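# Open a tuck-front mailer box, leave it upright

## Task

Get the mailer box open so it ends up upright with its side walls still standing, then release it and pull the grippers away; the open state must hold up without any help from the robot.

## Robot and tools

Robot: two arms, left_arm and right_arm, each ending in a parallel two-finger gripper. The shared scene frame has its origin on the table surface midway between the arms: +x points out across the table, +z points up, and left_arm sits toward +y. The names left and right are just labels, not image sides. A gripper's own axes: fingers extend along its +z, and they open and close along its y. The reported end_effector_position is the spot between the finger pads, roughly 1 cm short of the tips. Printed hand positions can be somewhat wrong, especially when the arm reaches far.

Shared row layout (used by both execute_actions and move): one flat list of 14 numbers, each in [-1, 1], always covering both arms even when only one should move. First seven are left_arm: dx, dy, dz, rx, ry, rz, opening; the next seven are the same for right_arm. dx..rz are an offset, not a pose, expressed in that gripper's own axes. A value of 1.0 equals 0.6 m for dx/dy/dz and 180 degrees for rotation; rx, ry, rz form a single rotation vector. The opening is absolute, not an offset: +1 is fully open (0.093 m gap), -1 is closed.

execute_actions(actions): a list of actions run one after another. Each action is a table of up to 15 rows, one row per control step of 1/30 s; if fewer than 15 rows are given, the last row is repeated for the remaining steps. Every row in an action is measured from the gripper pose measured when that action began (for the first action in a call, the last pose a result reported), not from the previous row. An empty list moves nothing and just returns state and images.

move(target, speed, blocking): target is one 14-number row; its offsets count from the pose in the most recent result that showed one. Each gripper follows a straight line toward its target, both finishing together, over 0.5 to 10 s; anything longer is cut off at 10 s short of the goal. speed is each arm's top path speed in m/s, 0.002 to 0.5 (default 0.25); rotation is capped at twice that in rad/s. Rotations take the shorter direction. Paths do not slow for obstacles or the other arm, grippers can lag, wander, or overshoot speed near full arm extension. Faster contact hits harder, and aiming further past a contact pushes harder. The opening is sent at the start. With blocking=false you get a result after 0.5 s while motion continues; until a result shows the move ended, further moves and execute_actions are refused, so use wait or stop first. The result adds a move: line with the ending (done, off_target, moving, held, fault) and limits that acted, plus each gripper's distance from target. If only one arm is named, the other finished fine. held means a safety check blocked the last step; limits=paced means the commanded pose was clipped; limits=held means some steps were blocked and the arm may then jump faster than speed.

wait(seconds): 0 to 10; lets the scene run with the last commands held; returns early if a running move ends. stop(): brakes a running move (needs stopping distance; fingers keep moving). zoom_image(camera, region): region [x0, y0, x1, y1] in pixels, at most 504 by 504, from one of cam_head_left, cam_head_right, cam_high, cam_low, cam_left_wrist, cam_right_wrist (all 672x504). show_instructions(): shows the reference pages for the box (tuck-front mailer box). finished_scene(scene): ends the scene with that number irreversibly and reports success.

Results: a state line gives each gripper's position in metres and quaternion wxyz in the scene frame; Hand target lines show where the controller is currently driving each gripper; grip_measured is the finger motor reading on the +1 open / -1 closed scale; Joint positions end with the gap in metres (zero floor, so it only shows the gap when fingers are unobstructed). A pose unreachable line means the clearance check altered or blocked that arm's command. FAULT or OVER-TEMPERATURE FAULT lines mean an arm stopped.

Motion limits: per control step the command is clipped to 70 mm and 16 degrees from the measured pose, and after an action the arm continues only to its last clipped pose, so long moves need several actions. Friction can leave the gripper up to about 31 mm off, and smaller commands may not move it. Elbows never fully straighten. Joint ranges (rad): waist -2.618 to 3.054, shoulder 0 to 3.142, elbow 0 to 3.142, wrist pitch -1.571 to 1.571, wrist yaw -1.571 to 1.571, wrist roll -2.094 to 2.094. To keep an arm still, send the offset back to its desired pose in the first call of a reply and zeros afterwards, with its intended opening.

Gripping: pads touch at about -0.94, and each millimetre of object width raises that by about 0.0208; each gripper has a fixed reading error up to 0.02. Sending a number below the object's width reading squeezes harder, up to roughly 50 to 62 N per pad (less on thin parts under about 5 mm). Keep sending the same closing number to keep holding. The simulation keeps running while you compose a reply; the robot holds the last command meanwhile.

Heat: holding loads warms motors; a warning appears at 75 C, the arm is halted 10 s at 90 C, and at 100 C it goes limp and drops.

Avoid: knocking anything off the table (task fails), arms striking or pressing each other, drops, slips, slams and heavy pushes. Finish with the box open, upright, walls standing, grippers released and moved away.

Each tool is called by a JSON object that holds its "op" and its "data".

## Session

{"op": "show_instructions", "data": {}}

{"op": "execute_actions", "data": {"actions": []}}

Reference images for this scene: Tuck-front mailer box page 1, Tuck-front mailer box page 2.

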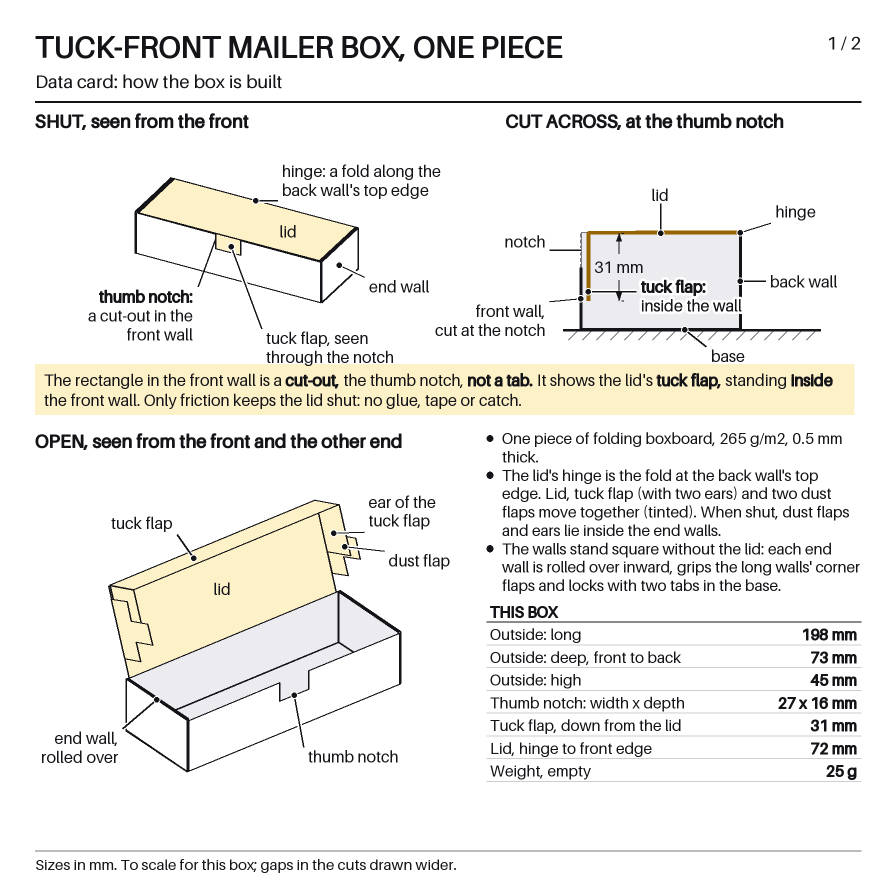

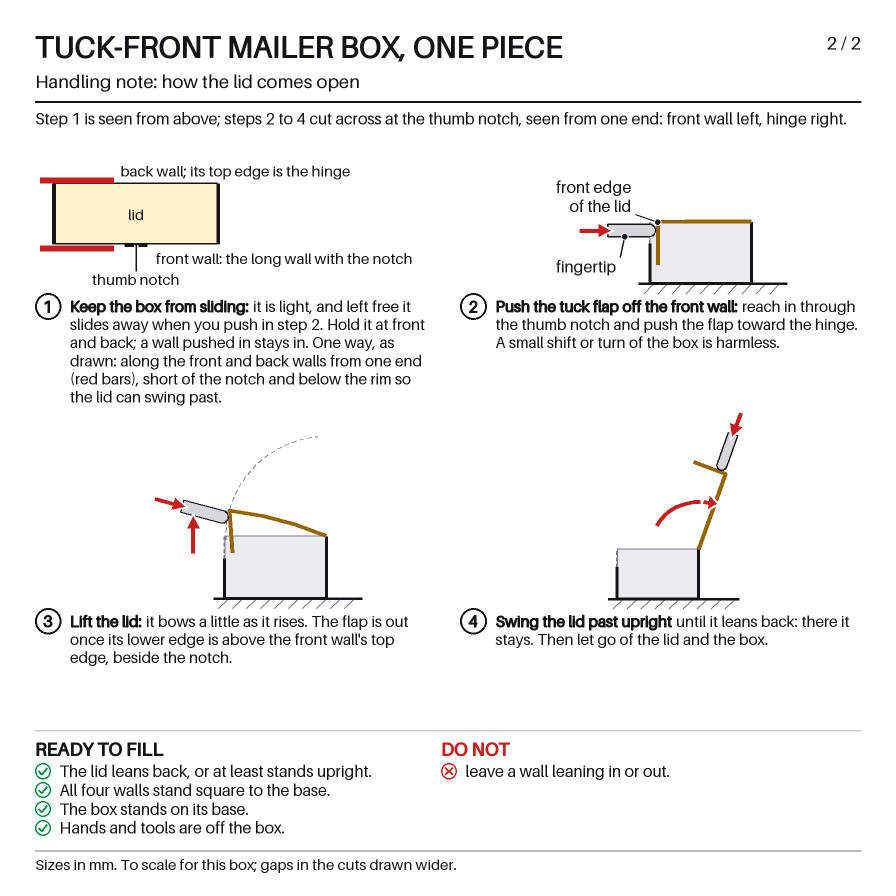

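Scene clock: 0.00 s.
left_arm: end_effector_position=(+0.2130, +0.5824, +0.2671) grip_measured=+0.997 end_effector_quat_wxyz=(-0.221, +0.841, -0.391, +0.302) | right_arm: end_effector_position=(+0.2223, -0.0805, +0.3313) grip_measured=+0.995 end_effector_quat_wxyz=(+0.394, -0.061, +0.668, +0.629)
Joint positions: left_arm=[ 1.281  1.706  1.787 -1.195  0.639 -1.194  0.093] | right_arm=[ 0.434  0.746  0.557  0.306 -0.528  0.98   0.093]
Joint velocities: left_arm=[-0.007 -0.007 -0.007 -0.051 -0.007 -0.037 -0.001] | right_arm=[-0.007 -0.007 -0.012 -0.022 -0.037 -0.095 -0.002]
Motor temperatures (°C, as the motors report them): left_arm=[27 28 33 29 27 25] | right_arm=[27 42 35 31 27 26]
Hand target (left_arm): +0.213, +0.582, +0.267; -0.221, +0.841, -0.391, +0.302
Hand target (right_arm): +0.222, -0.081, +0.331; +0.394, -0.061, +0.668, +0.629

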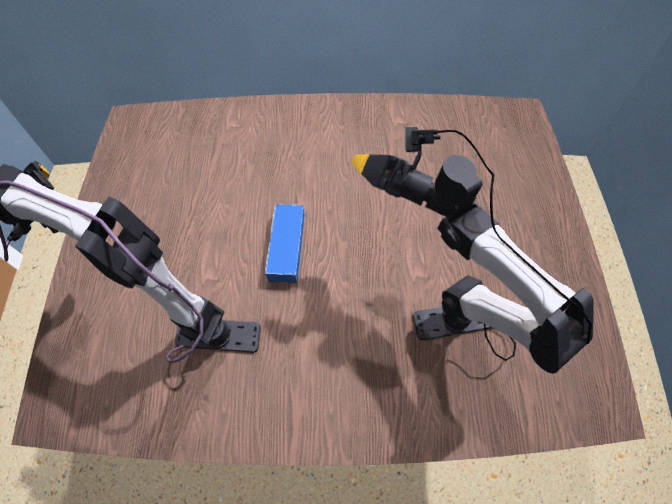

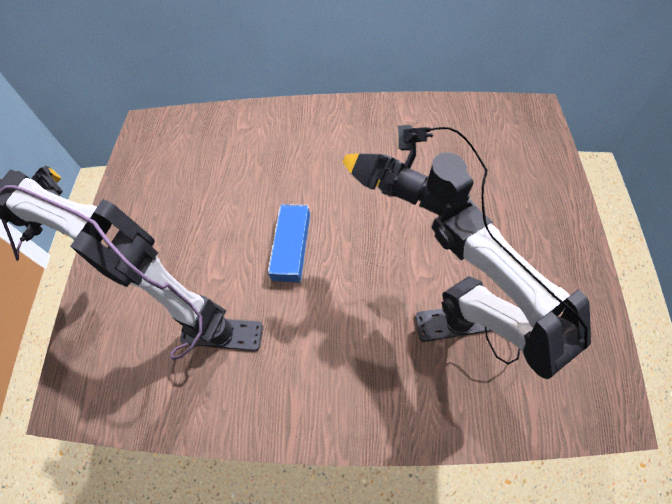

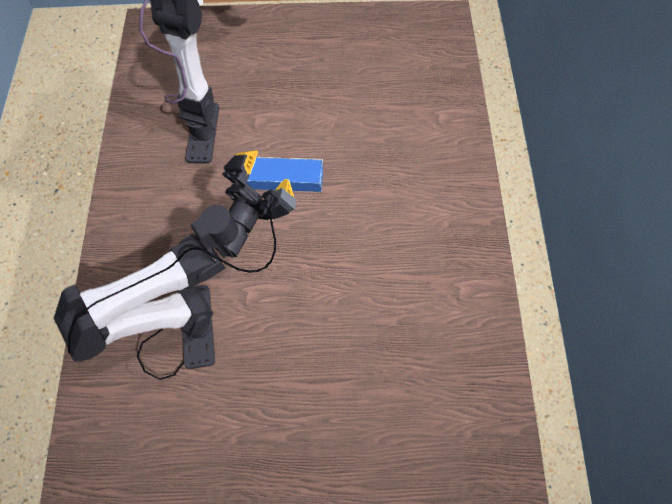

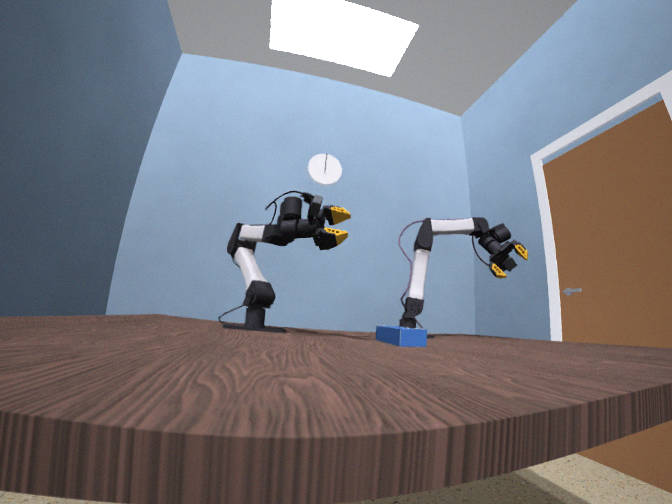

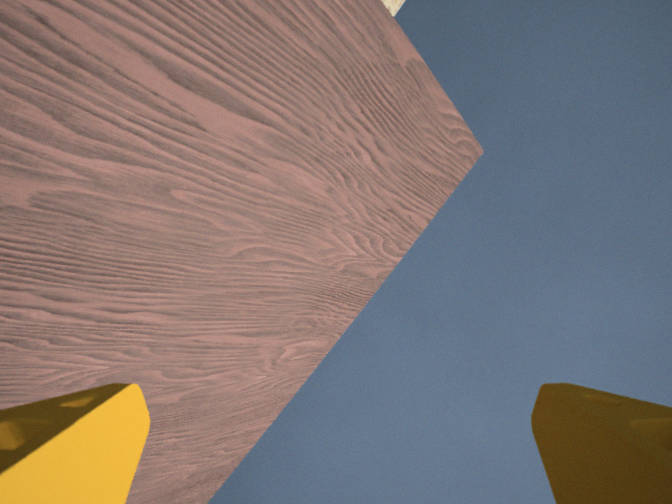

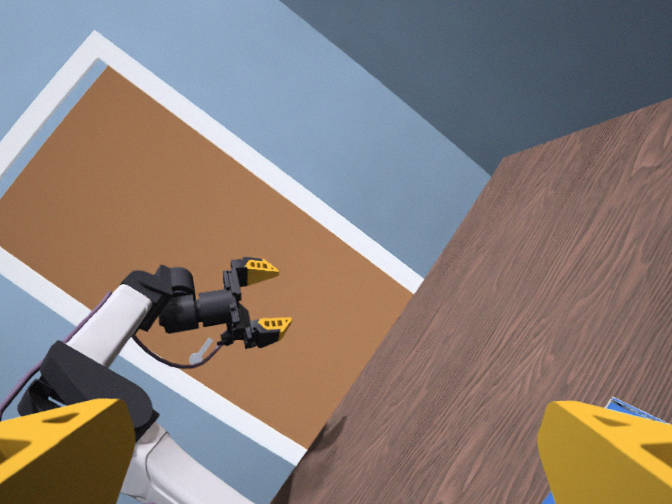

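{"op": "zoom_image", "data": {"camera": "cam_head_right", "region": [230,180,350,300]}}

{"op": "zoom_image", "data": {"camera": "cam_low", "region": [350,300,450,370]}}

Region (230, 180, 350, 300) of cam_head_right's 672x504 image, scaled by 4.200, with more detail than that image has.

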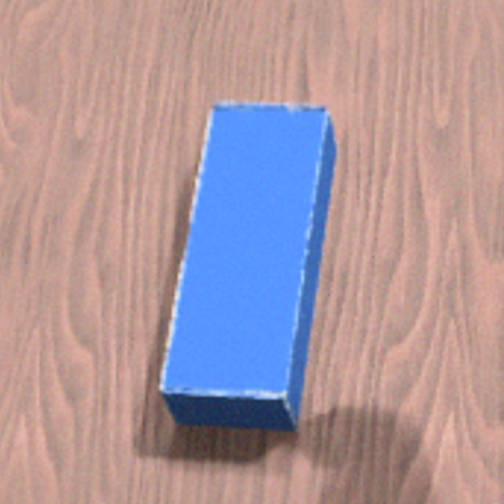

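Region (350, 300, 450, 370) of cam_low's 672x504 image, scaled by 5.040, with more detail than that image has; it fills the top 353 rows of this view, and the rest is white.

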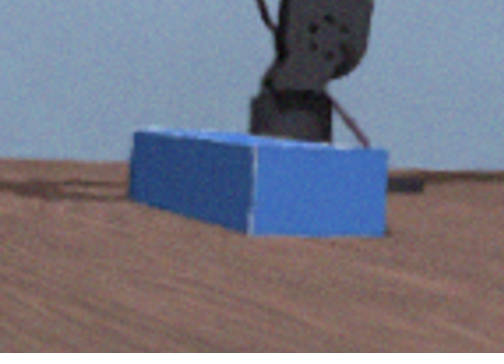

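{"op": "move", "data": {"target": [0.553,0.473,0.02,-0.244,0.179,0.68,0.95,0.532,-0.132,0.075,0.396,0.005,-0.18,1]}}

Scene clock: 17.50 s.
left_arm: end_effector_position=(+0.2334, +0.1582, +0.1901) grip_measured=+0.952 end_effector_quat_wxyz=(+0.002, -0.007, +1.000, +0.012) | right_arm: end_effector_position=(+0.0749, +0.0696, +0.0771) grip_measured=+0.995 end_effector_quat_wxyz=(+0.504, +0.000, +0.864, +0.003)
Joint positions: left_arm=[-0.328  1.558  1.538 -1.556 -0.024 -0.392  0.091] | right_arm=[ 1.668  2.24   1.628 -1.339  1.012  2.018  0.093]
Joint velocities: left_arm=[ 0.007  0.002 -0.022 -0.095 -0.022 -0.007 -0.001] | right_arm=[ 0.007  0.002  0.007 -0.022 -0.037 -0.037 -0.001]
Motor temperatures (°C, as the motors report them): left_arm=[27 30 35 30 27 25] | right_arm=[27 41 37 34 27 26]
Hand target (left_arm): +0.237, +0.156, +0.192; +0.002, +0.001, +1.000, +0.016
Hand target (right_arm): +0.071, +0.073, +0.079; +0.502, +0.002, +0.865, +0.007
Off the commanded pose (left_arm): 0.013 m, 2 deg.
Off the commanded pose (right_arm): 0.008 m, 1 deg.
move: off_target (left_arm)

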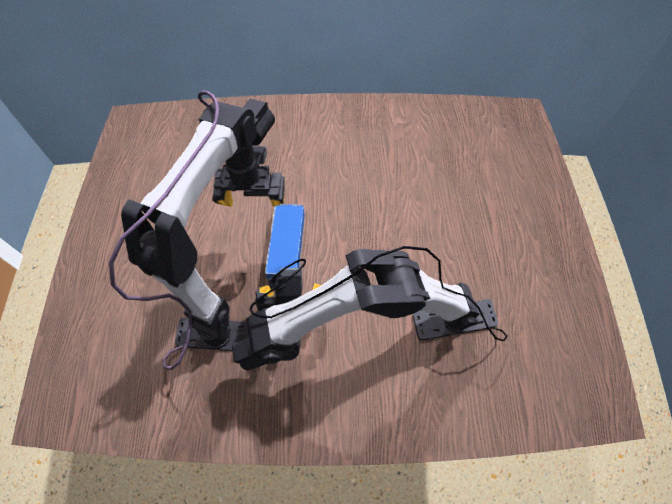

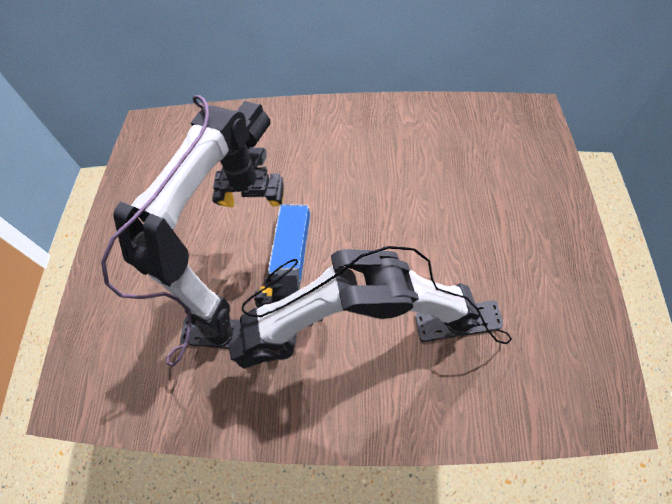

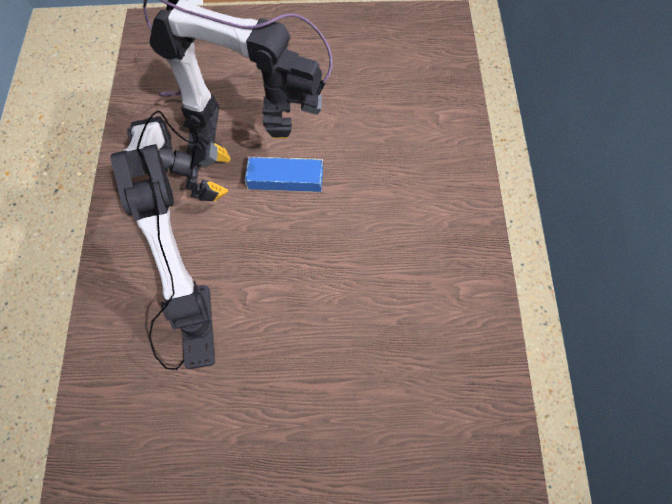

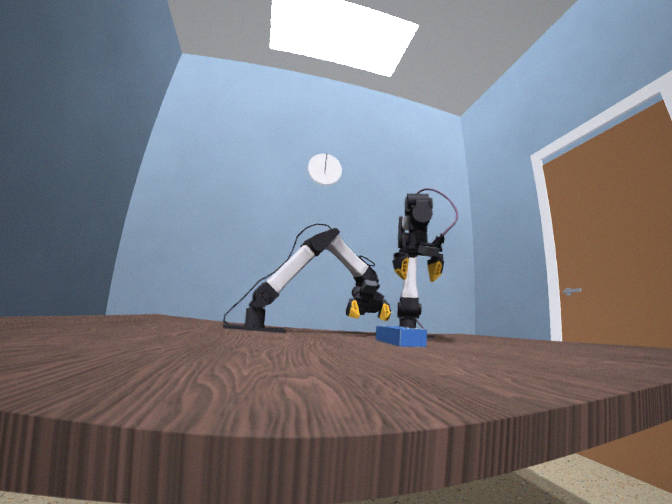

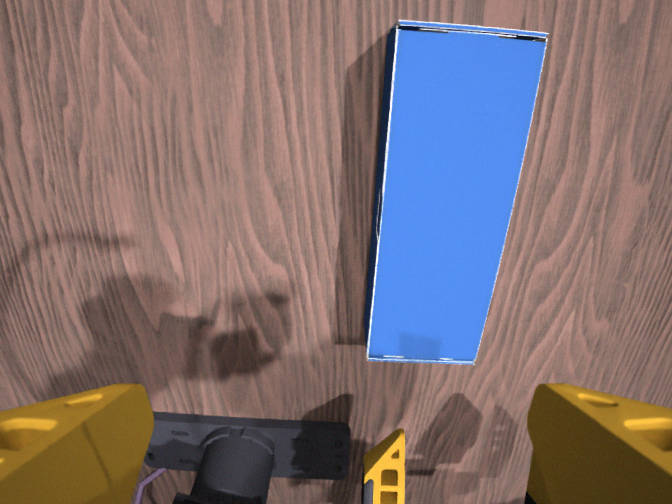

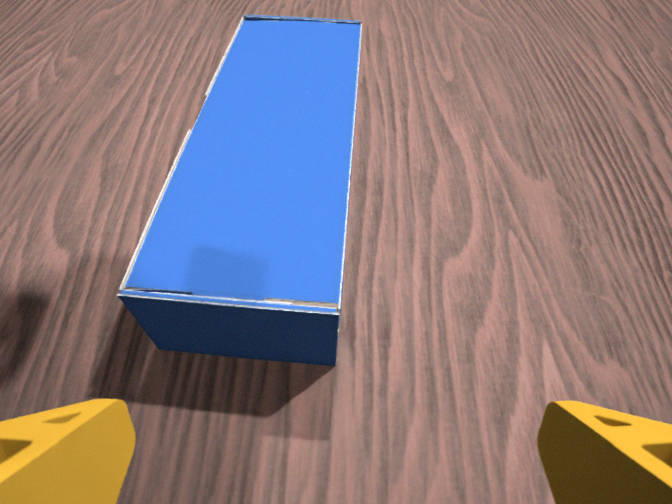

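{"op": "move", "data": {"target": [0,0,0,0,0,0,0.95,0.03,0.065,0.02,0.019,0,0.011,1], "speed": 0.1}}

Scene clock: 20.97 s.
left_arm: end_effector_position=(+0.2333, +0.1583, +0.1901) grip_measured=+0.952 end_effector_quat_wxyz=(+0.002, -0.007, +1.000, +0.012) | right_arm: end_effector_position=(+0.0739, +0.1063, +0.0533) grip_measured=+0.995 end_effector_quat_wxyz=(+0.505, +0.021, +0.863, -0.014)
Joint positions: left_arm=[-0.328  1.558  1.538 -1.557 -0.024 -0.392  0.091] | right_arm=[ 1.647  2.468  1.924 -1.464  1.     2.074  0.093]
Joint velocities: left_arm=[-0.022  0.012  0.002 -0.007 -0.037  0.007  0.001] | right_arm=[ 0.012 -0.002 -0.012 -0.007 -0.037  0.022 -0.   ]
Motor temperatures (°C, as the motors report them): left_arm=[27 30 35 30 27 25] | right_arm=[27 43 38 34 27 26]
Hand target (left_arm): +0.233, +0.158, +0.190; +0.002, -0.007, +1.000, +0.012
Hand target (right_arm): +0.076, +0.108, +0.055; +0.504, +0.030, +0.863, -0.014
Off the commanded pose (left_arm): 0.000 m, 0 deg.
Off the commanded pose (right_arm): 0.004 m, 1 deg.
move: done

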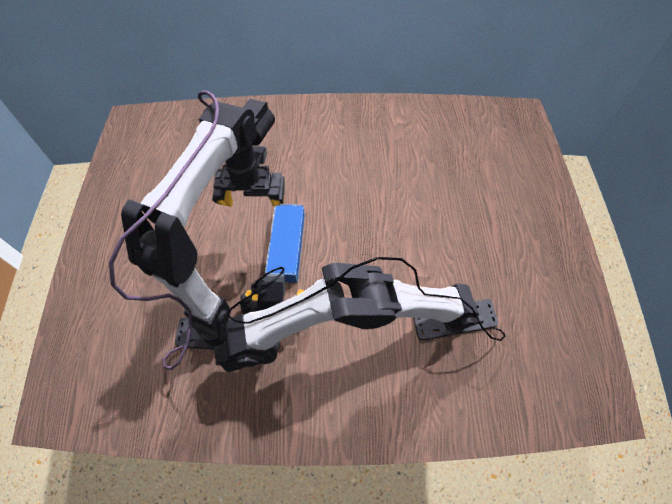

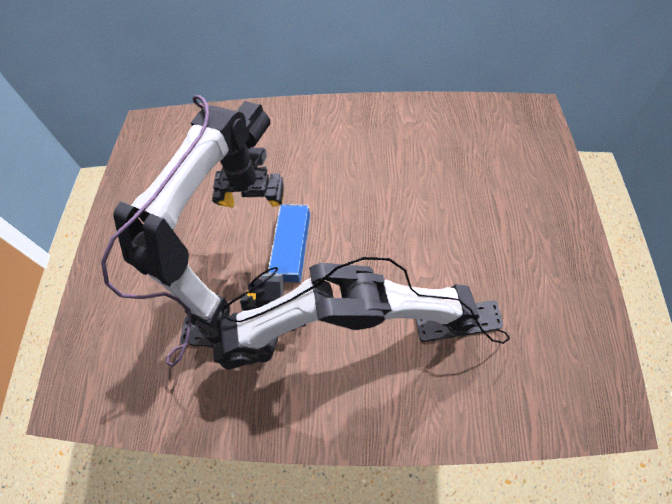

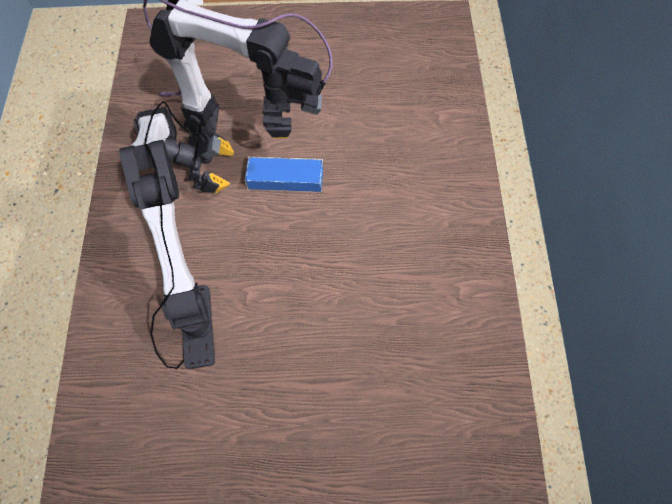

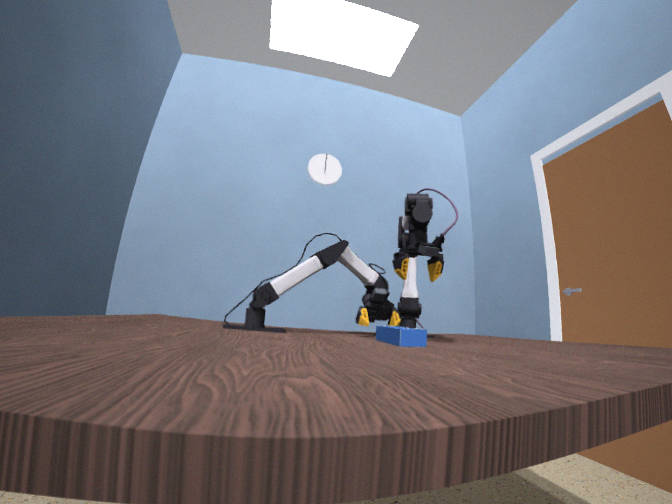

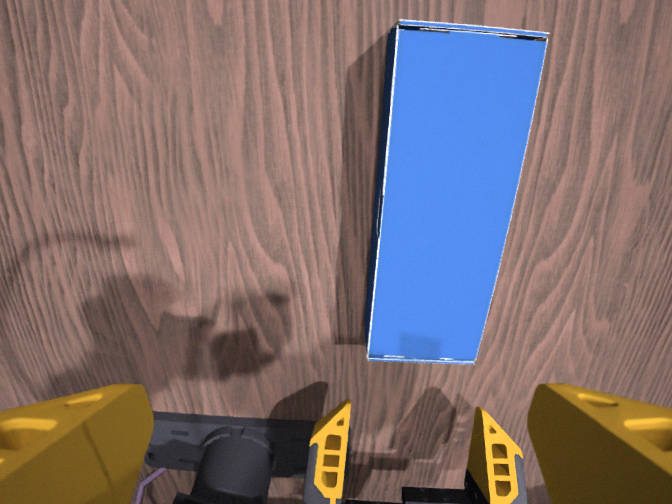

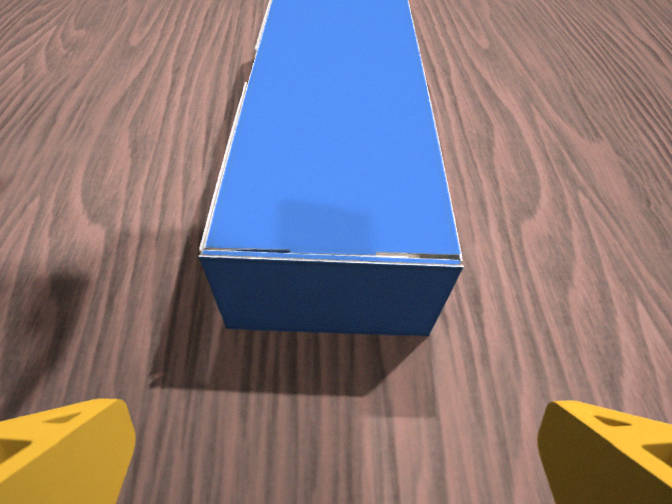

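{"op": "move", "data": {"target": [0,0,0,0,0,0,0.95,0,0,0.1,0,0,0,1], "speed": 0.06}}

Scene clock: 23.97 s.
left_arm: end_effector_position=(+0.2333, +0.1583, +0.1901) grip_measured=+0.952 end_effector_quat_wxyz=(+0.002, -0.007, +1.000, +0.012) | right_arm: end_effector_position=(+0.0896, +0.1032, +0.0396) grip_measured=+0.995 end_effector_quat_wxyz=(+0.505, +0.024, +0.863, -0.024)
Joint positions: left_arm=[-0.328  1.558  1.538 -1.557 -0.024 -0.392  0.091] | right_arm=[ 1.611  2.468  1.869 -1.388  1.006  2.033  0.093]
Joint velocities: left_arm=[-0.012  0.012  0.022 -0.007 -0.051 -0.051 -0.   ] | right_arm=[ 0.012 -0.027  0.017  0.066 -0.037 -0.007 -0.   ]
Motor temperatures (°C, as the motors report them): left_arm=[27 30 35 30 27 25] | right_arm=[27 44 38 33 27 26]
Hand target (left_arm): +0.233, +0.158, +0.190; +0.002, -0.007, +1.000, +0.012
Hand target (right_arm): +0.088, +0.104, +0.041; +0.505, +0.022, +0.863, -0.022
Off the commanded pose (left_arm): 0.000 m, 0 deg.
Off the commanded pose (right_arm): 0.040 m, 1 deg.
move: held (right_arm); limits=held; held on 24 of 37 steps (right_arm), including the last (right_arm)
pose unreachable (right arm): on one or more control steps of this call, first in action 0 (counted from 0), this arm could not follow its commanded pose, so it was not sent that pose on those steps. On the call's last step it was still not sent that pose. It may still have moved: this result reports where it is.
cause: the commanded pose would bring a part of the arm too close to another arm (this arm's wrist (the part past joint 4) and the other arm's shoulder (the part past joint 1)).

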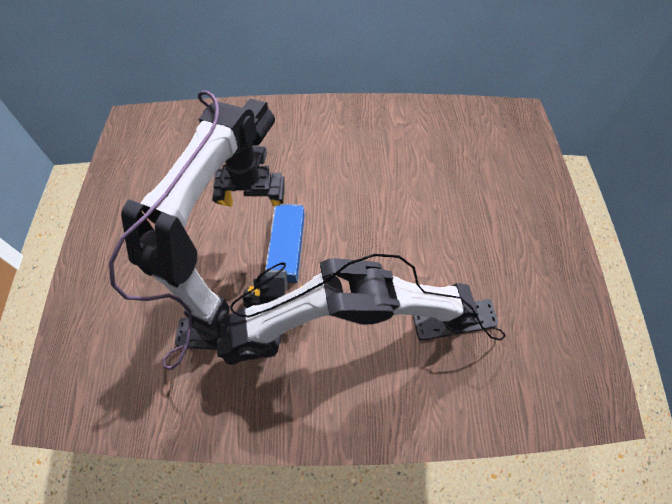

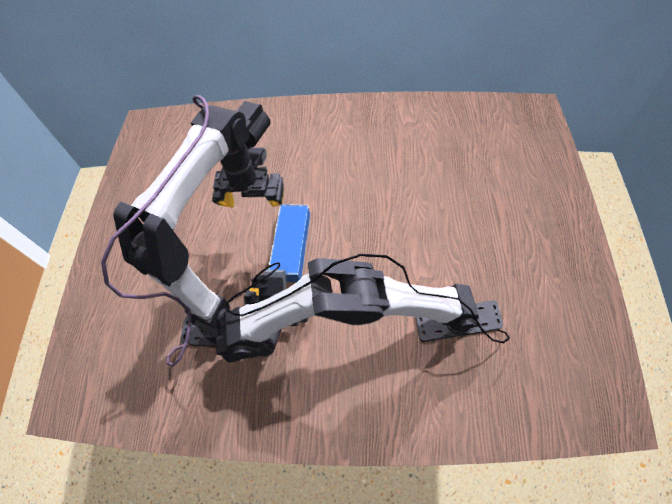

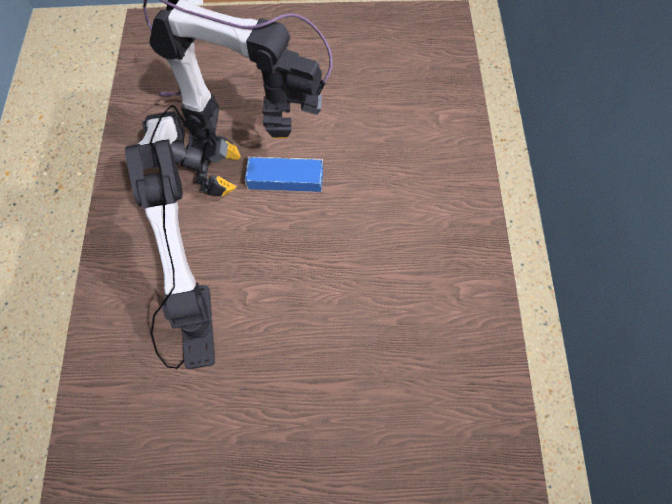

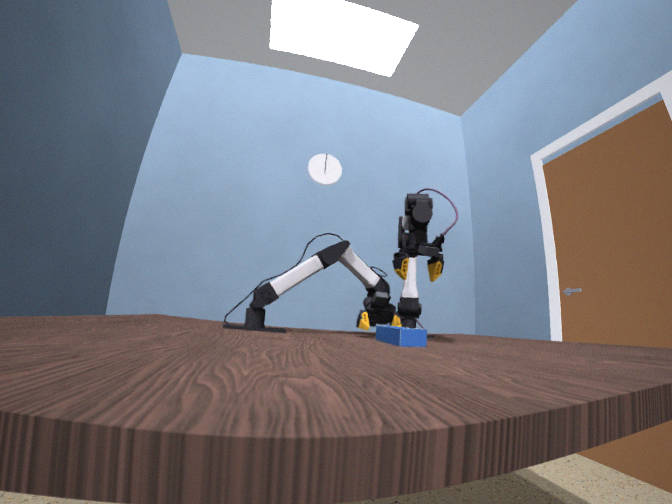

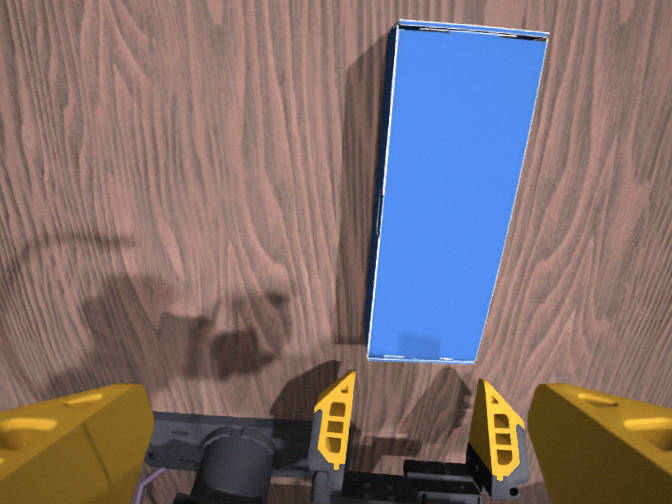

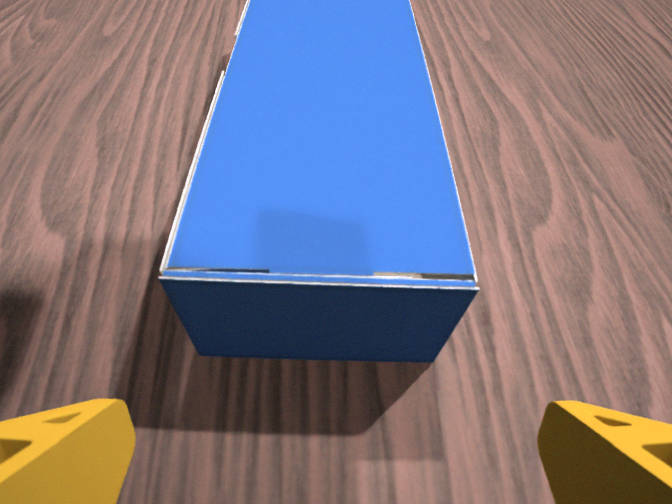

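{"op": "move", "data": {"target": [0,0,0,0,0,0,0.95,-0.02,0.006,0,0,0.09,0,1], "speed": 0.06}}

{"op": "move", "data": {"target": [0,0,0,0,0,0,0.95,-0.025,0,0.075,0,0,0,1], "speed": 0.06}}

Scene clock: 28.37 s.
left_arm: end_effector_position=(+0.2333, +0.1583, +0.1901) grip_measured=+0.952 end_effector_quat_wxyz=(+0.002, -0.007, +1.000, +0.012) | right_arm: end_effector_position=(+0.0880, +0.1033, +0.0368) grip_measured=+0.995 end_effector_quat_wxyz=(+0.497, +0.021, +0.867, -0.027)
Joint positions: left_arm=[-0.328  1.558  1.538 -1.557 -0.024 -0.392  0.091] | right_arm=[ 1.611  2.468  1.869 -1.379  0.99   2.018  0.093]
Joint velocities: left_arm=[-0.027 -0.007 -0.022 -0.095 -0.066  0.007 -0.   ] | right_arm=[ 0.002 -0.017 -0.007 -0.022  0.007 -0.007  0.001]
Motor temperatures (°C, as the motors report them): left_arm=[27 30 36 29 27 25] | right_arm=[27 46 38 33 27 26]
Hand target (left_arm): +0.233, +0.158, +0.190; +0.002, -0.007, +1.000, +0.012
Hand target (right_arm): +0.088, +0.103, +0.037; +0.498, +0.021, +0.867, -0.026
Off the commanded pose (left_arm): 0.000 m, 0 deg.
Off the commanded pose (right_arm): 0.016 m, 15 deg.
move: held (right_arm); limits=held; held on 68 of 78 steps (right_arm), including the last (right_arm)
pose unreachable (right arm): on one or more control steps of this call, first in action 0 (counted from 0), this arm could not follow its commanded pose, so it was not sent that pose on those steps. On the call's last step it was still not sent that pose. It may still have moved: this result reports where it is.
cause: the commanded pose would bring a part of the arm too close to another arm (this arm's wrist (the part past joint 4) and the other arm's shoulder (the part past joint 1)).

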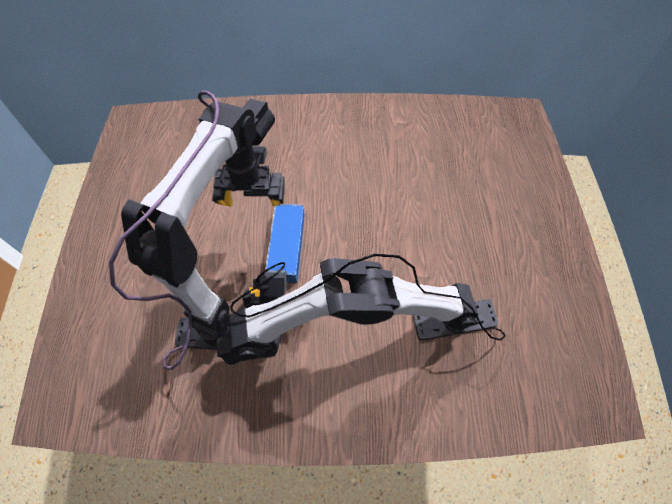

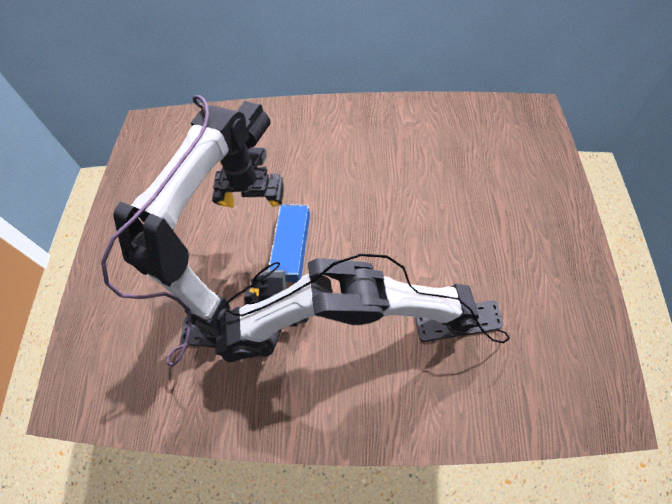

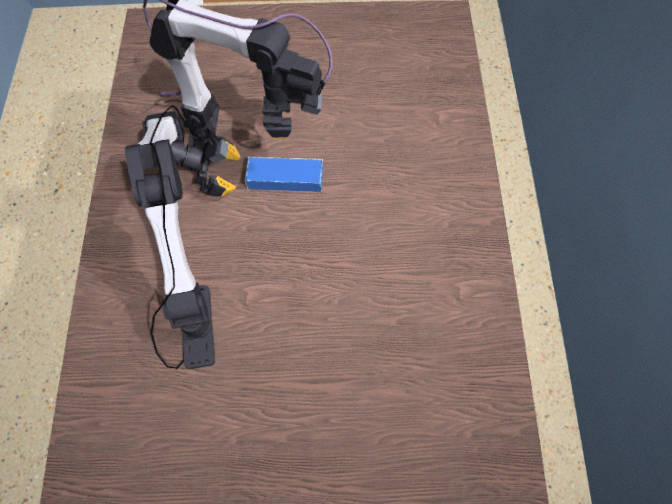

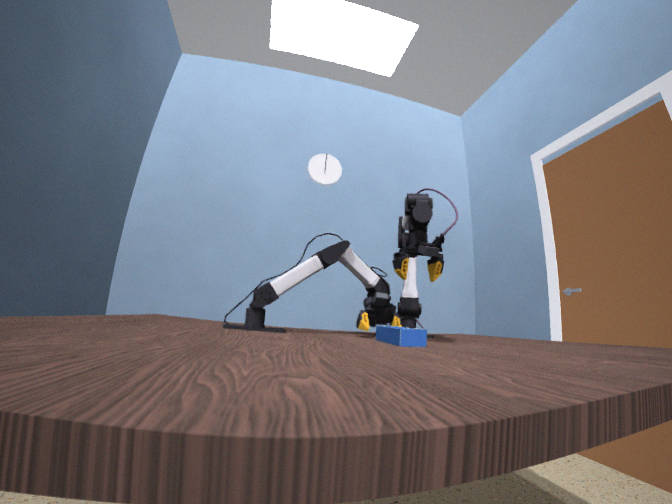

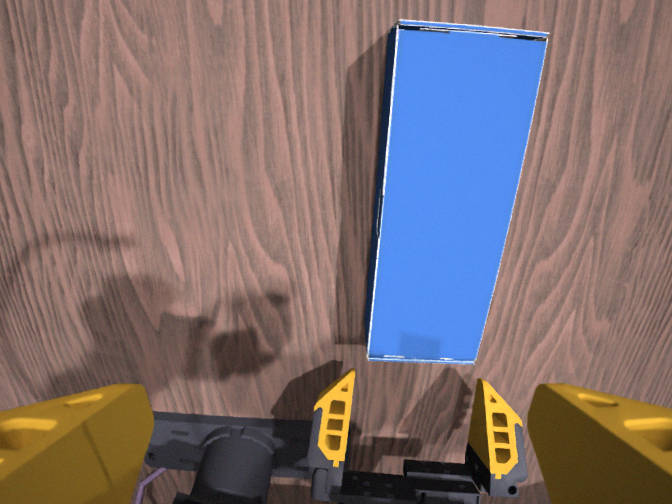

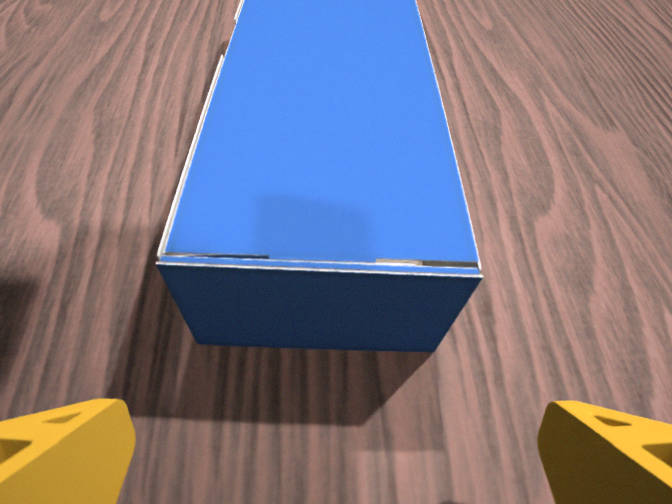

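Scene clock: 29.40 s.
left_arm: end_effector_position=(+0.2333, +0.1583, +0.1901) grip_measured=+0.952 end_effector_quat_wxyz=(+0.002, -0.007, +1.000, +0.012) | right_arm: end_effector_position=(+0.0880, +0.1035, +0.0367) grip_measured=+0.995 end_effector_quat_wxyz=(+0.497, +0.021, +0.867, -0.026)
Joint positions: left_arm=[-0.328  1.558  1.538 -1.557 -0.024 -0.392  0.091] | right_arm=[ 1.611  2.468  1.869 -1.378  0.99   2.018  0.093]
Joint velocities: left_arm=[-0.012  0.002 -0.017 -0.066  0.007  0.022  0.   ] | right_arm=[-0.007 -0.007  0.012  0.051  0.037 -0.051 -0.001]
Motor temperatures (°C, as the motors report them): left_arm=[27 30 36 29 27 25] | right_arm=[27 47 38 32 27 26]
Hand target (left_arm): +0.233, +0.158, +0.190; +0.002, -0.007, +1.000, +0.012
Hand target (right_arm): +0.088, +0.103, +0.037; +0.497, +0.021, +0.867, -0.026
Off the commanded pose (left_arm): 0.000 m, 0 deg.
Off the commanded pose (right_arm): 0.047 m, 0 deg.
move: held (right_arm); limits=held; held on 29 of 31 steps (right_arm), including the last (right_arm)
pose unreachable (right arm): on one or more control steps of this call, first in action 0 (counted from 0), this arm could not follow its commanded pose, so it was not sent that pose on those steps. On the call's last step it was still not sent that pose. It may still have moved: this result reports where it is.
cause: the commanded pose would bring a part of the arm too close to another arm (this arm's wrist (the part past joint 4) and the other arm's shoulder (the part past joint 1)).

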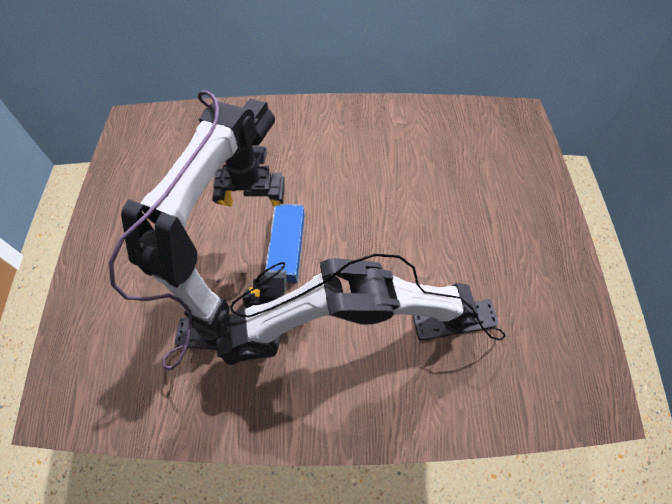

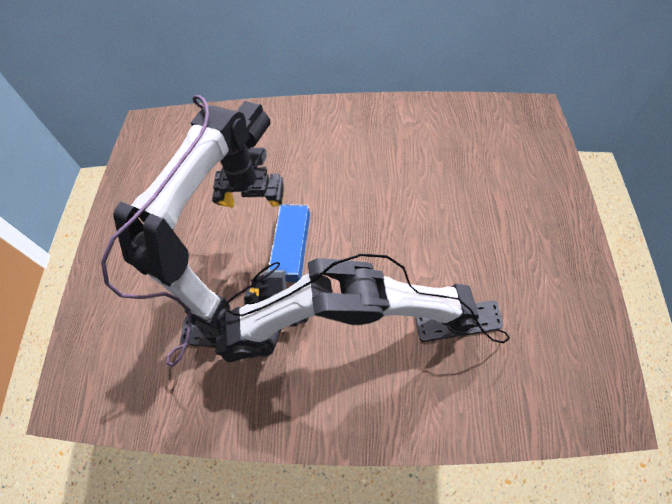

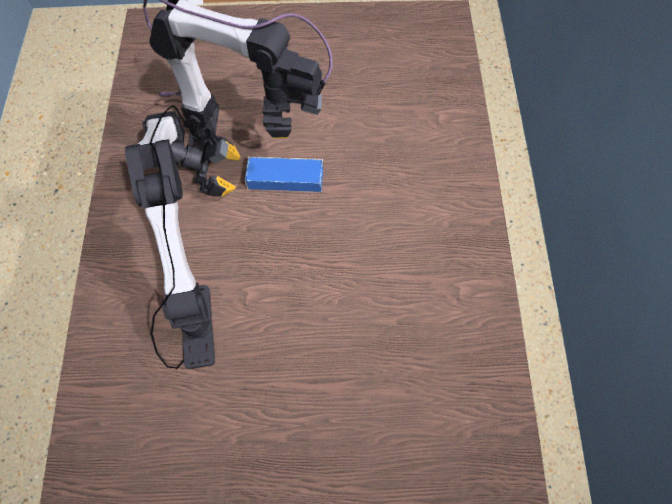

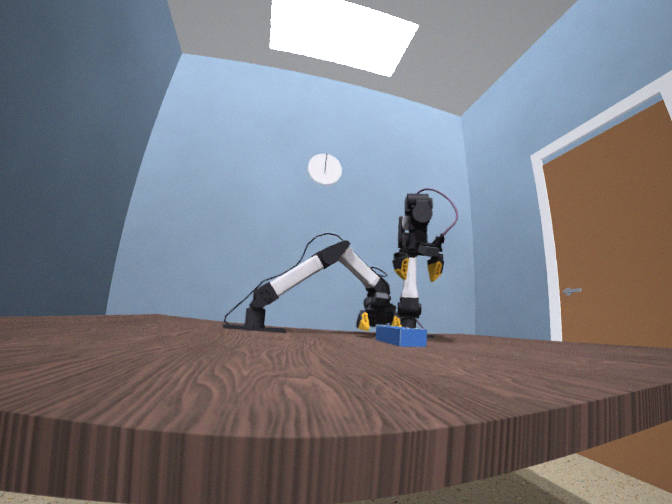

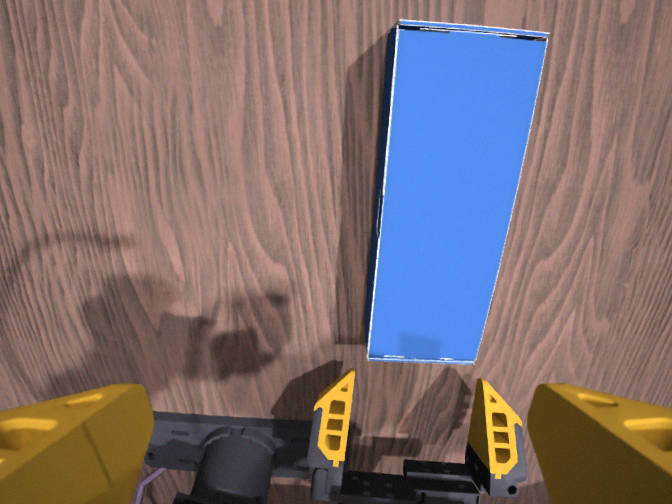

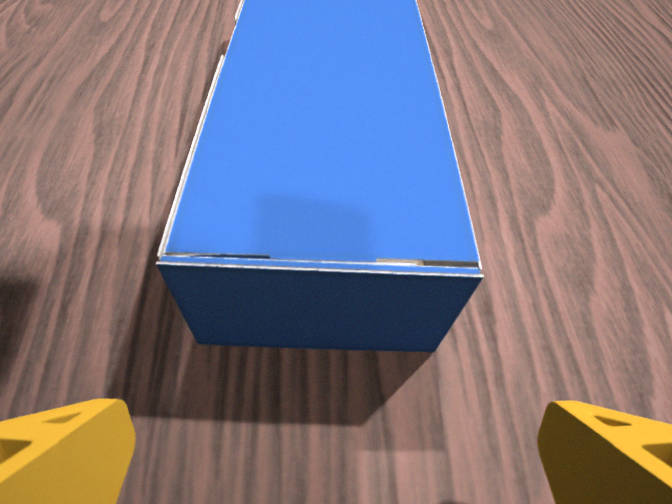

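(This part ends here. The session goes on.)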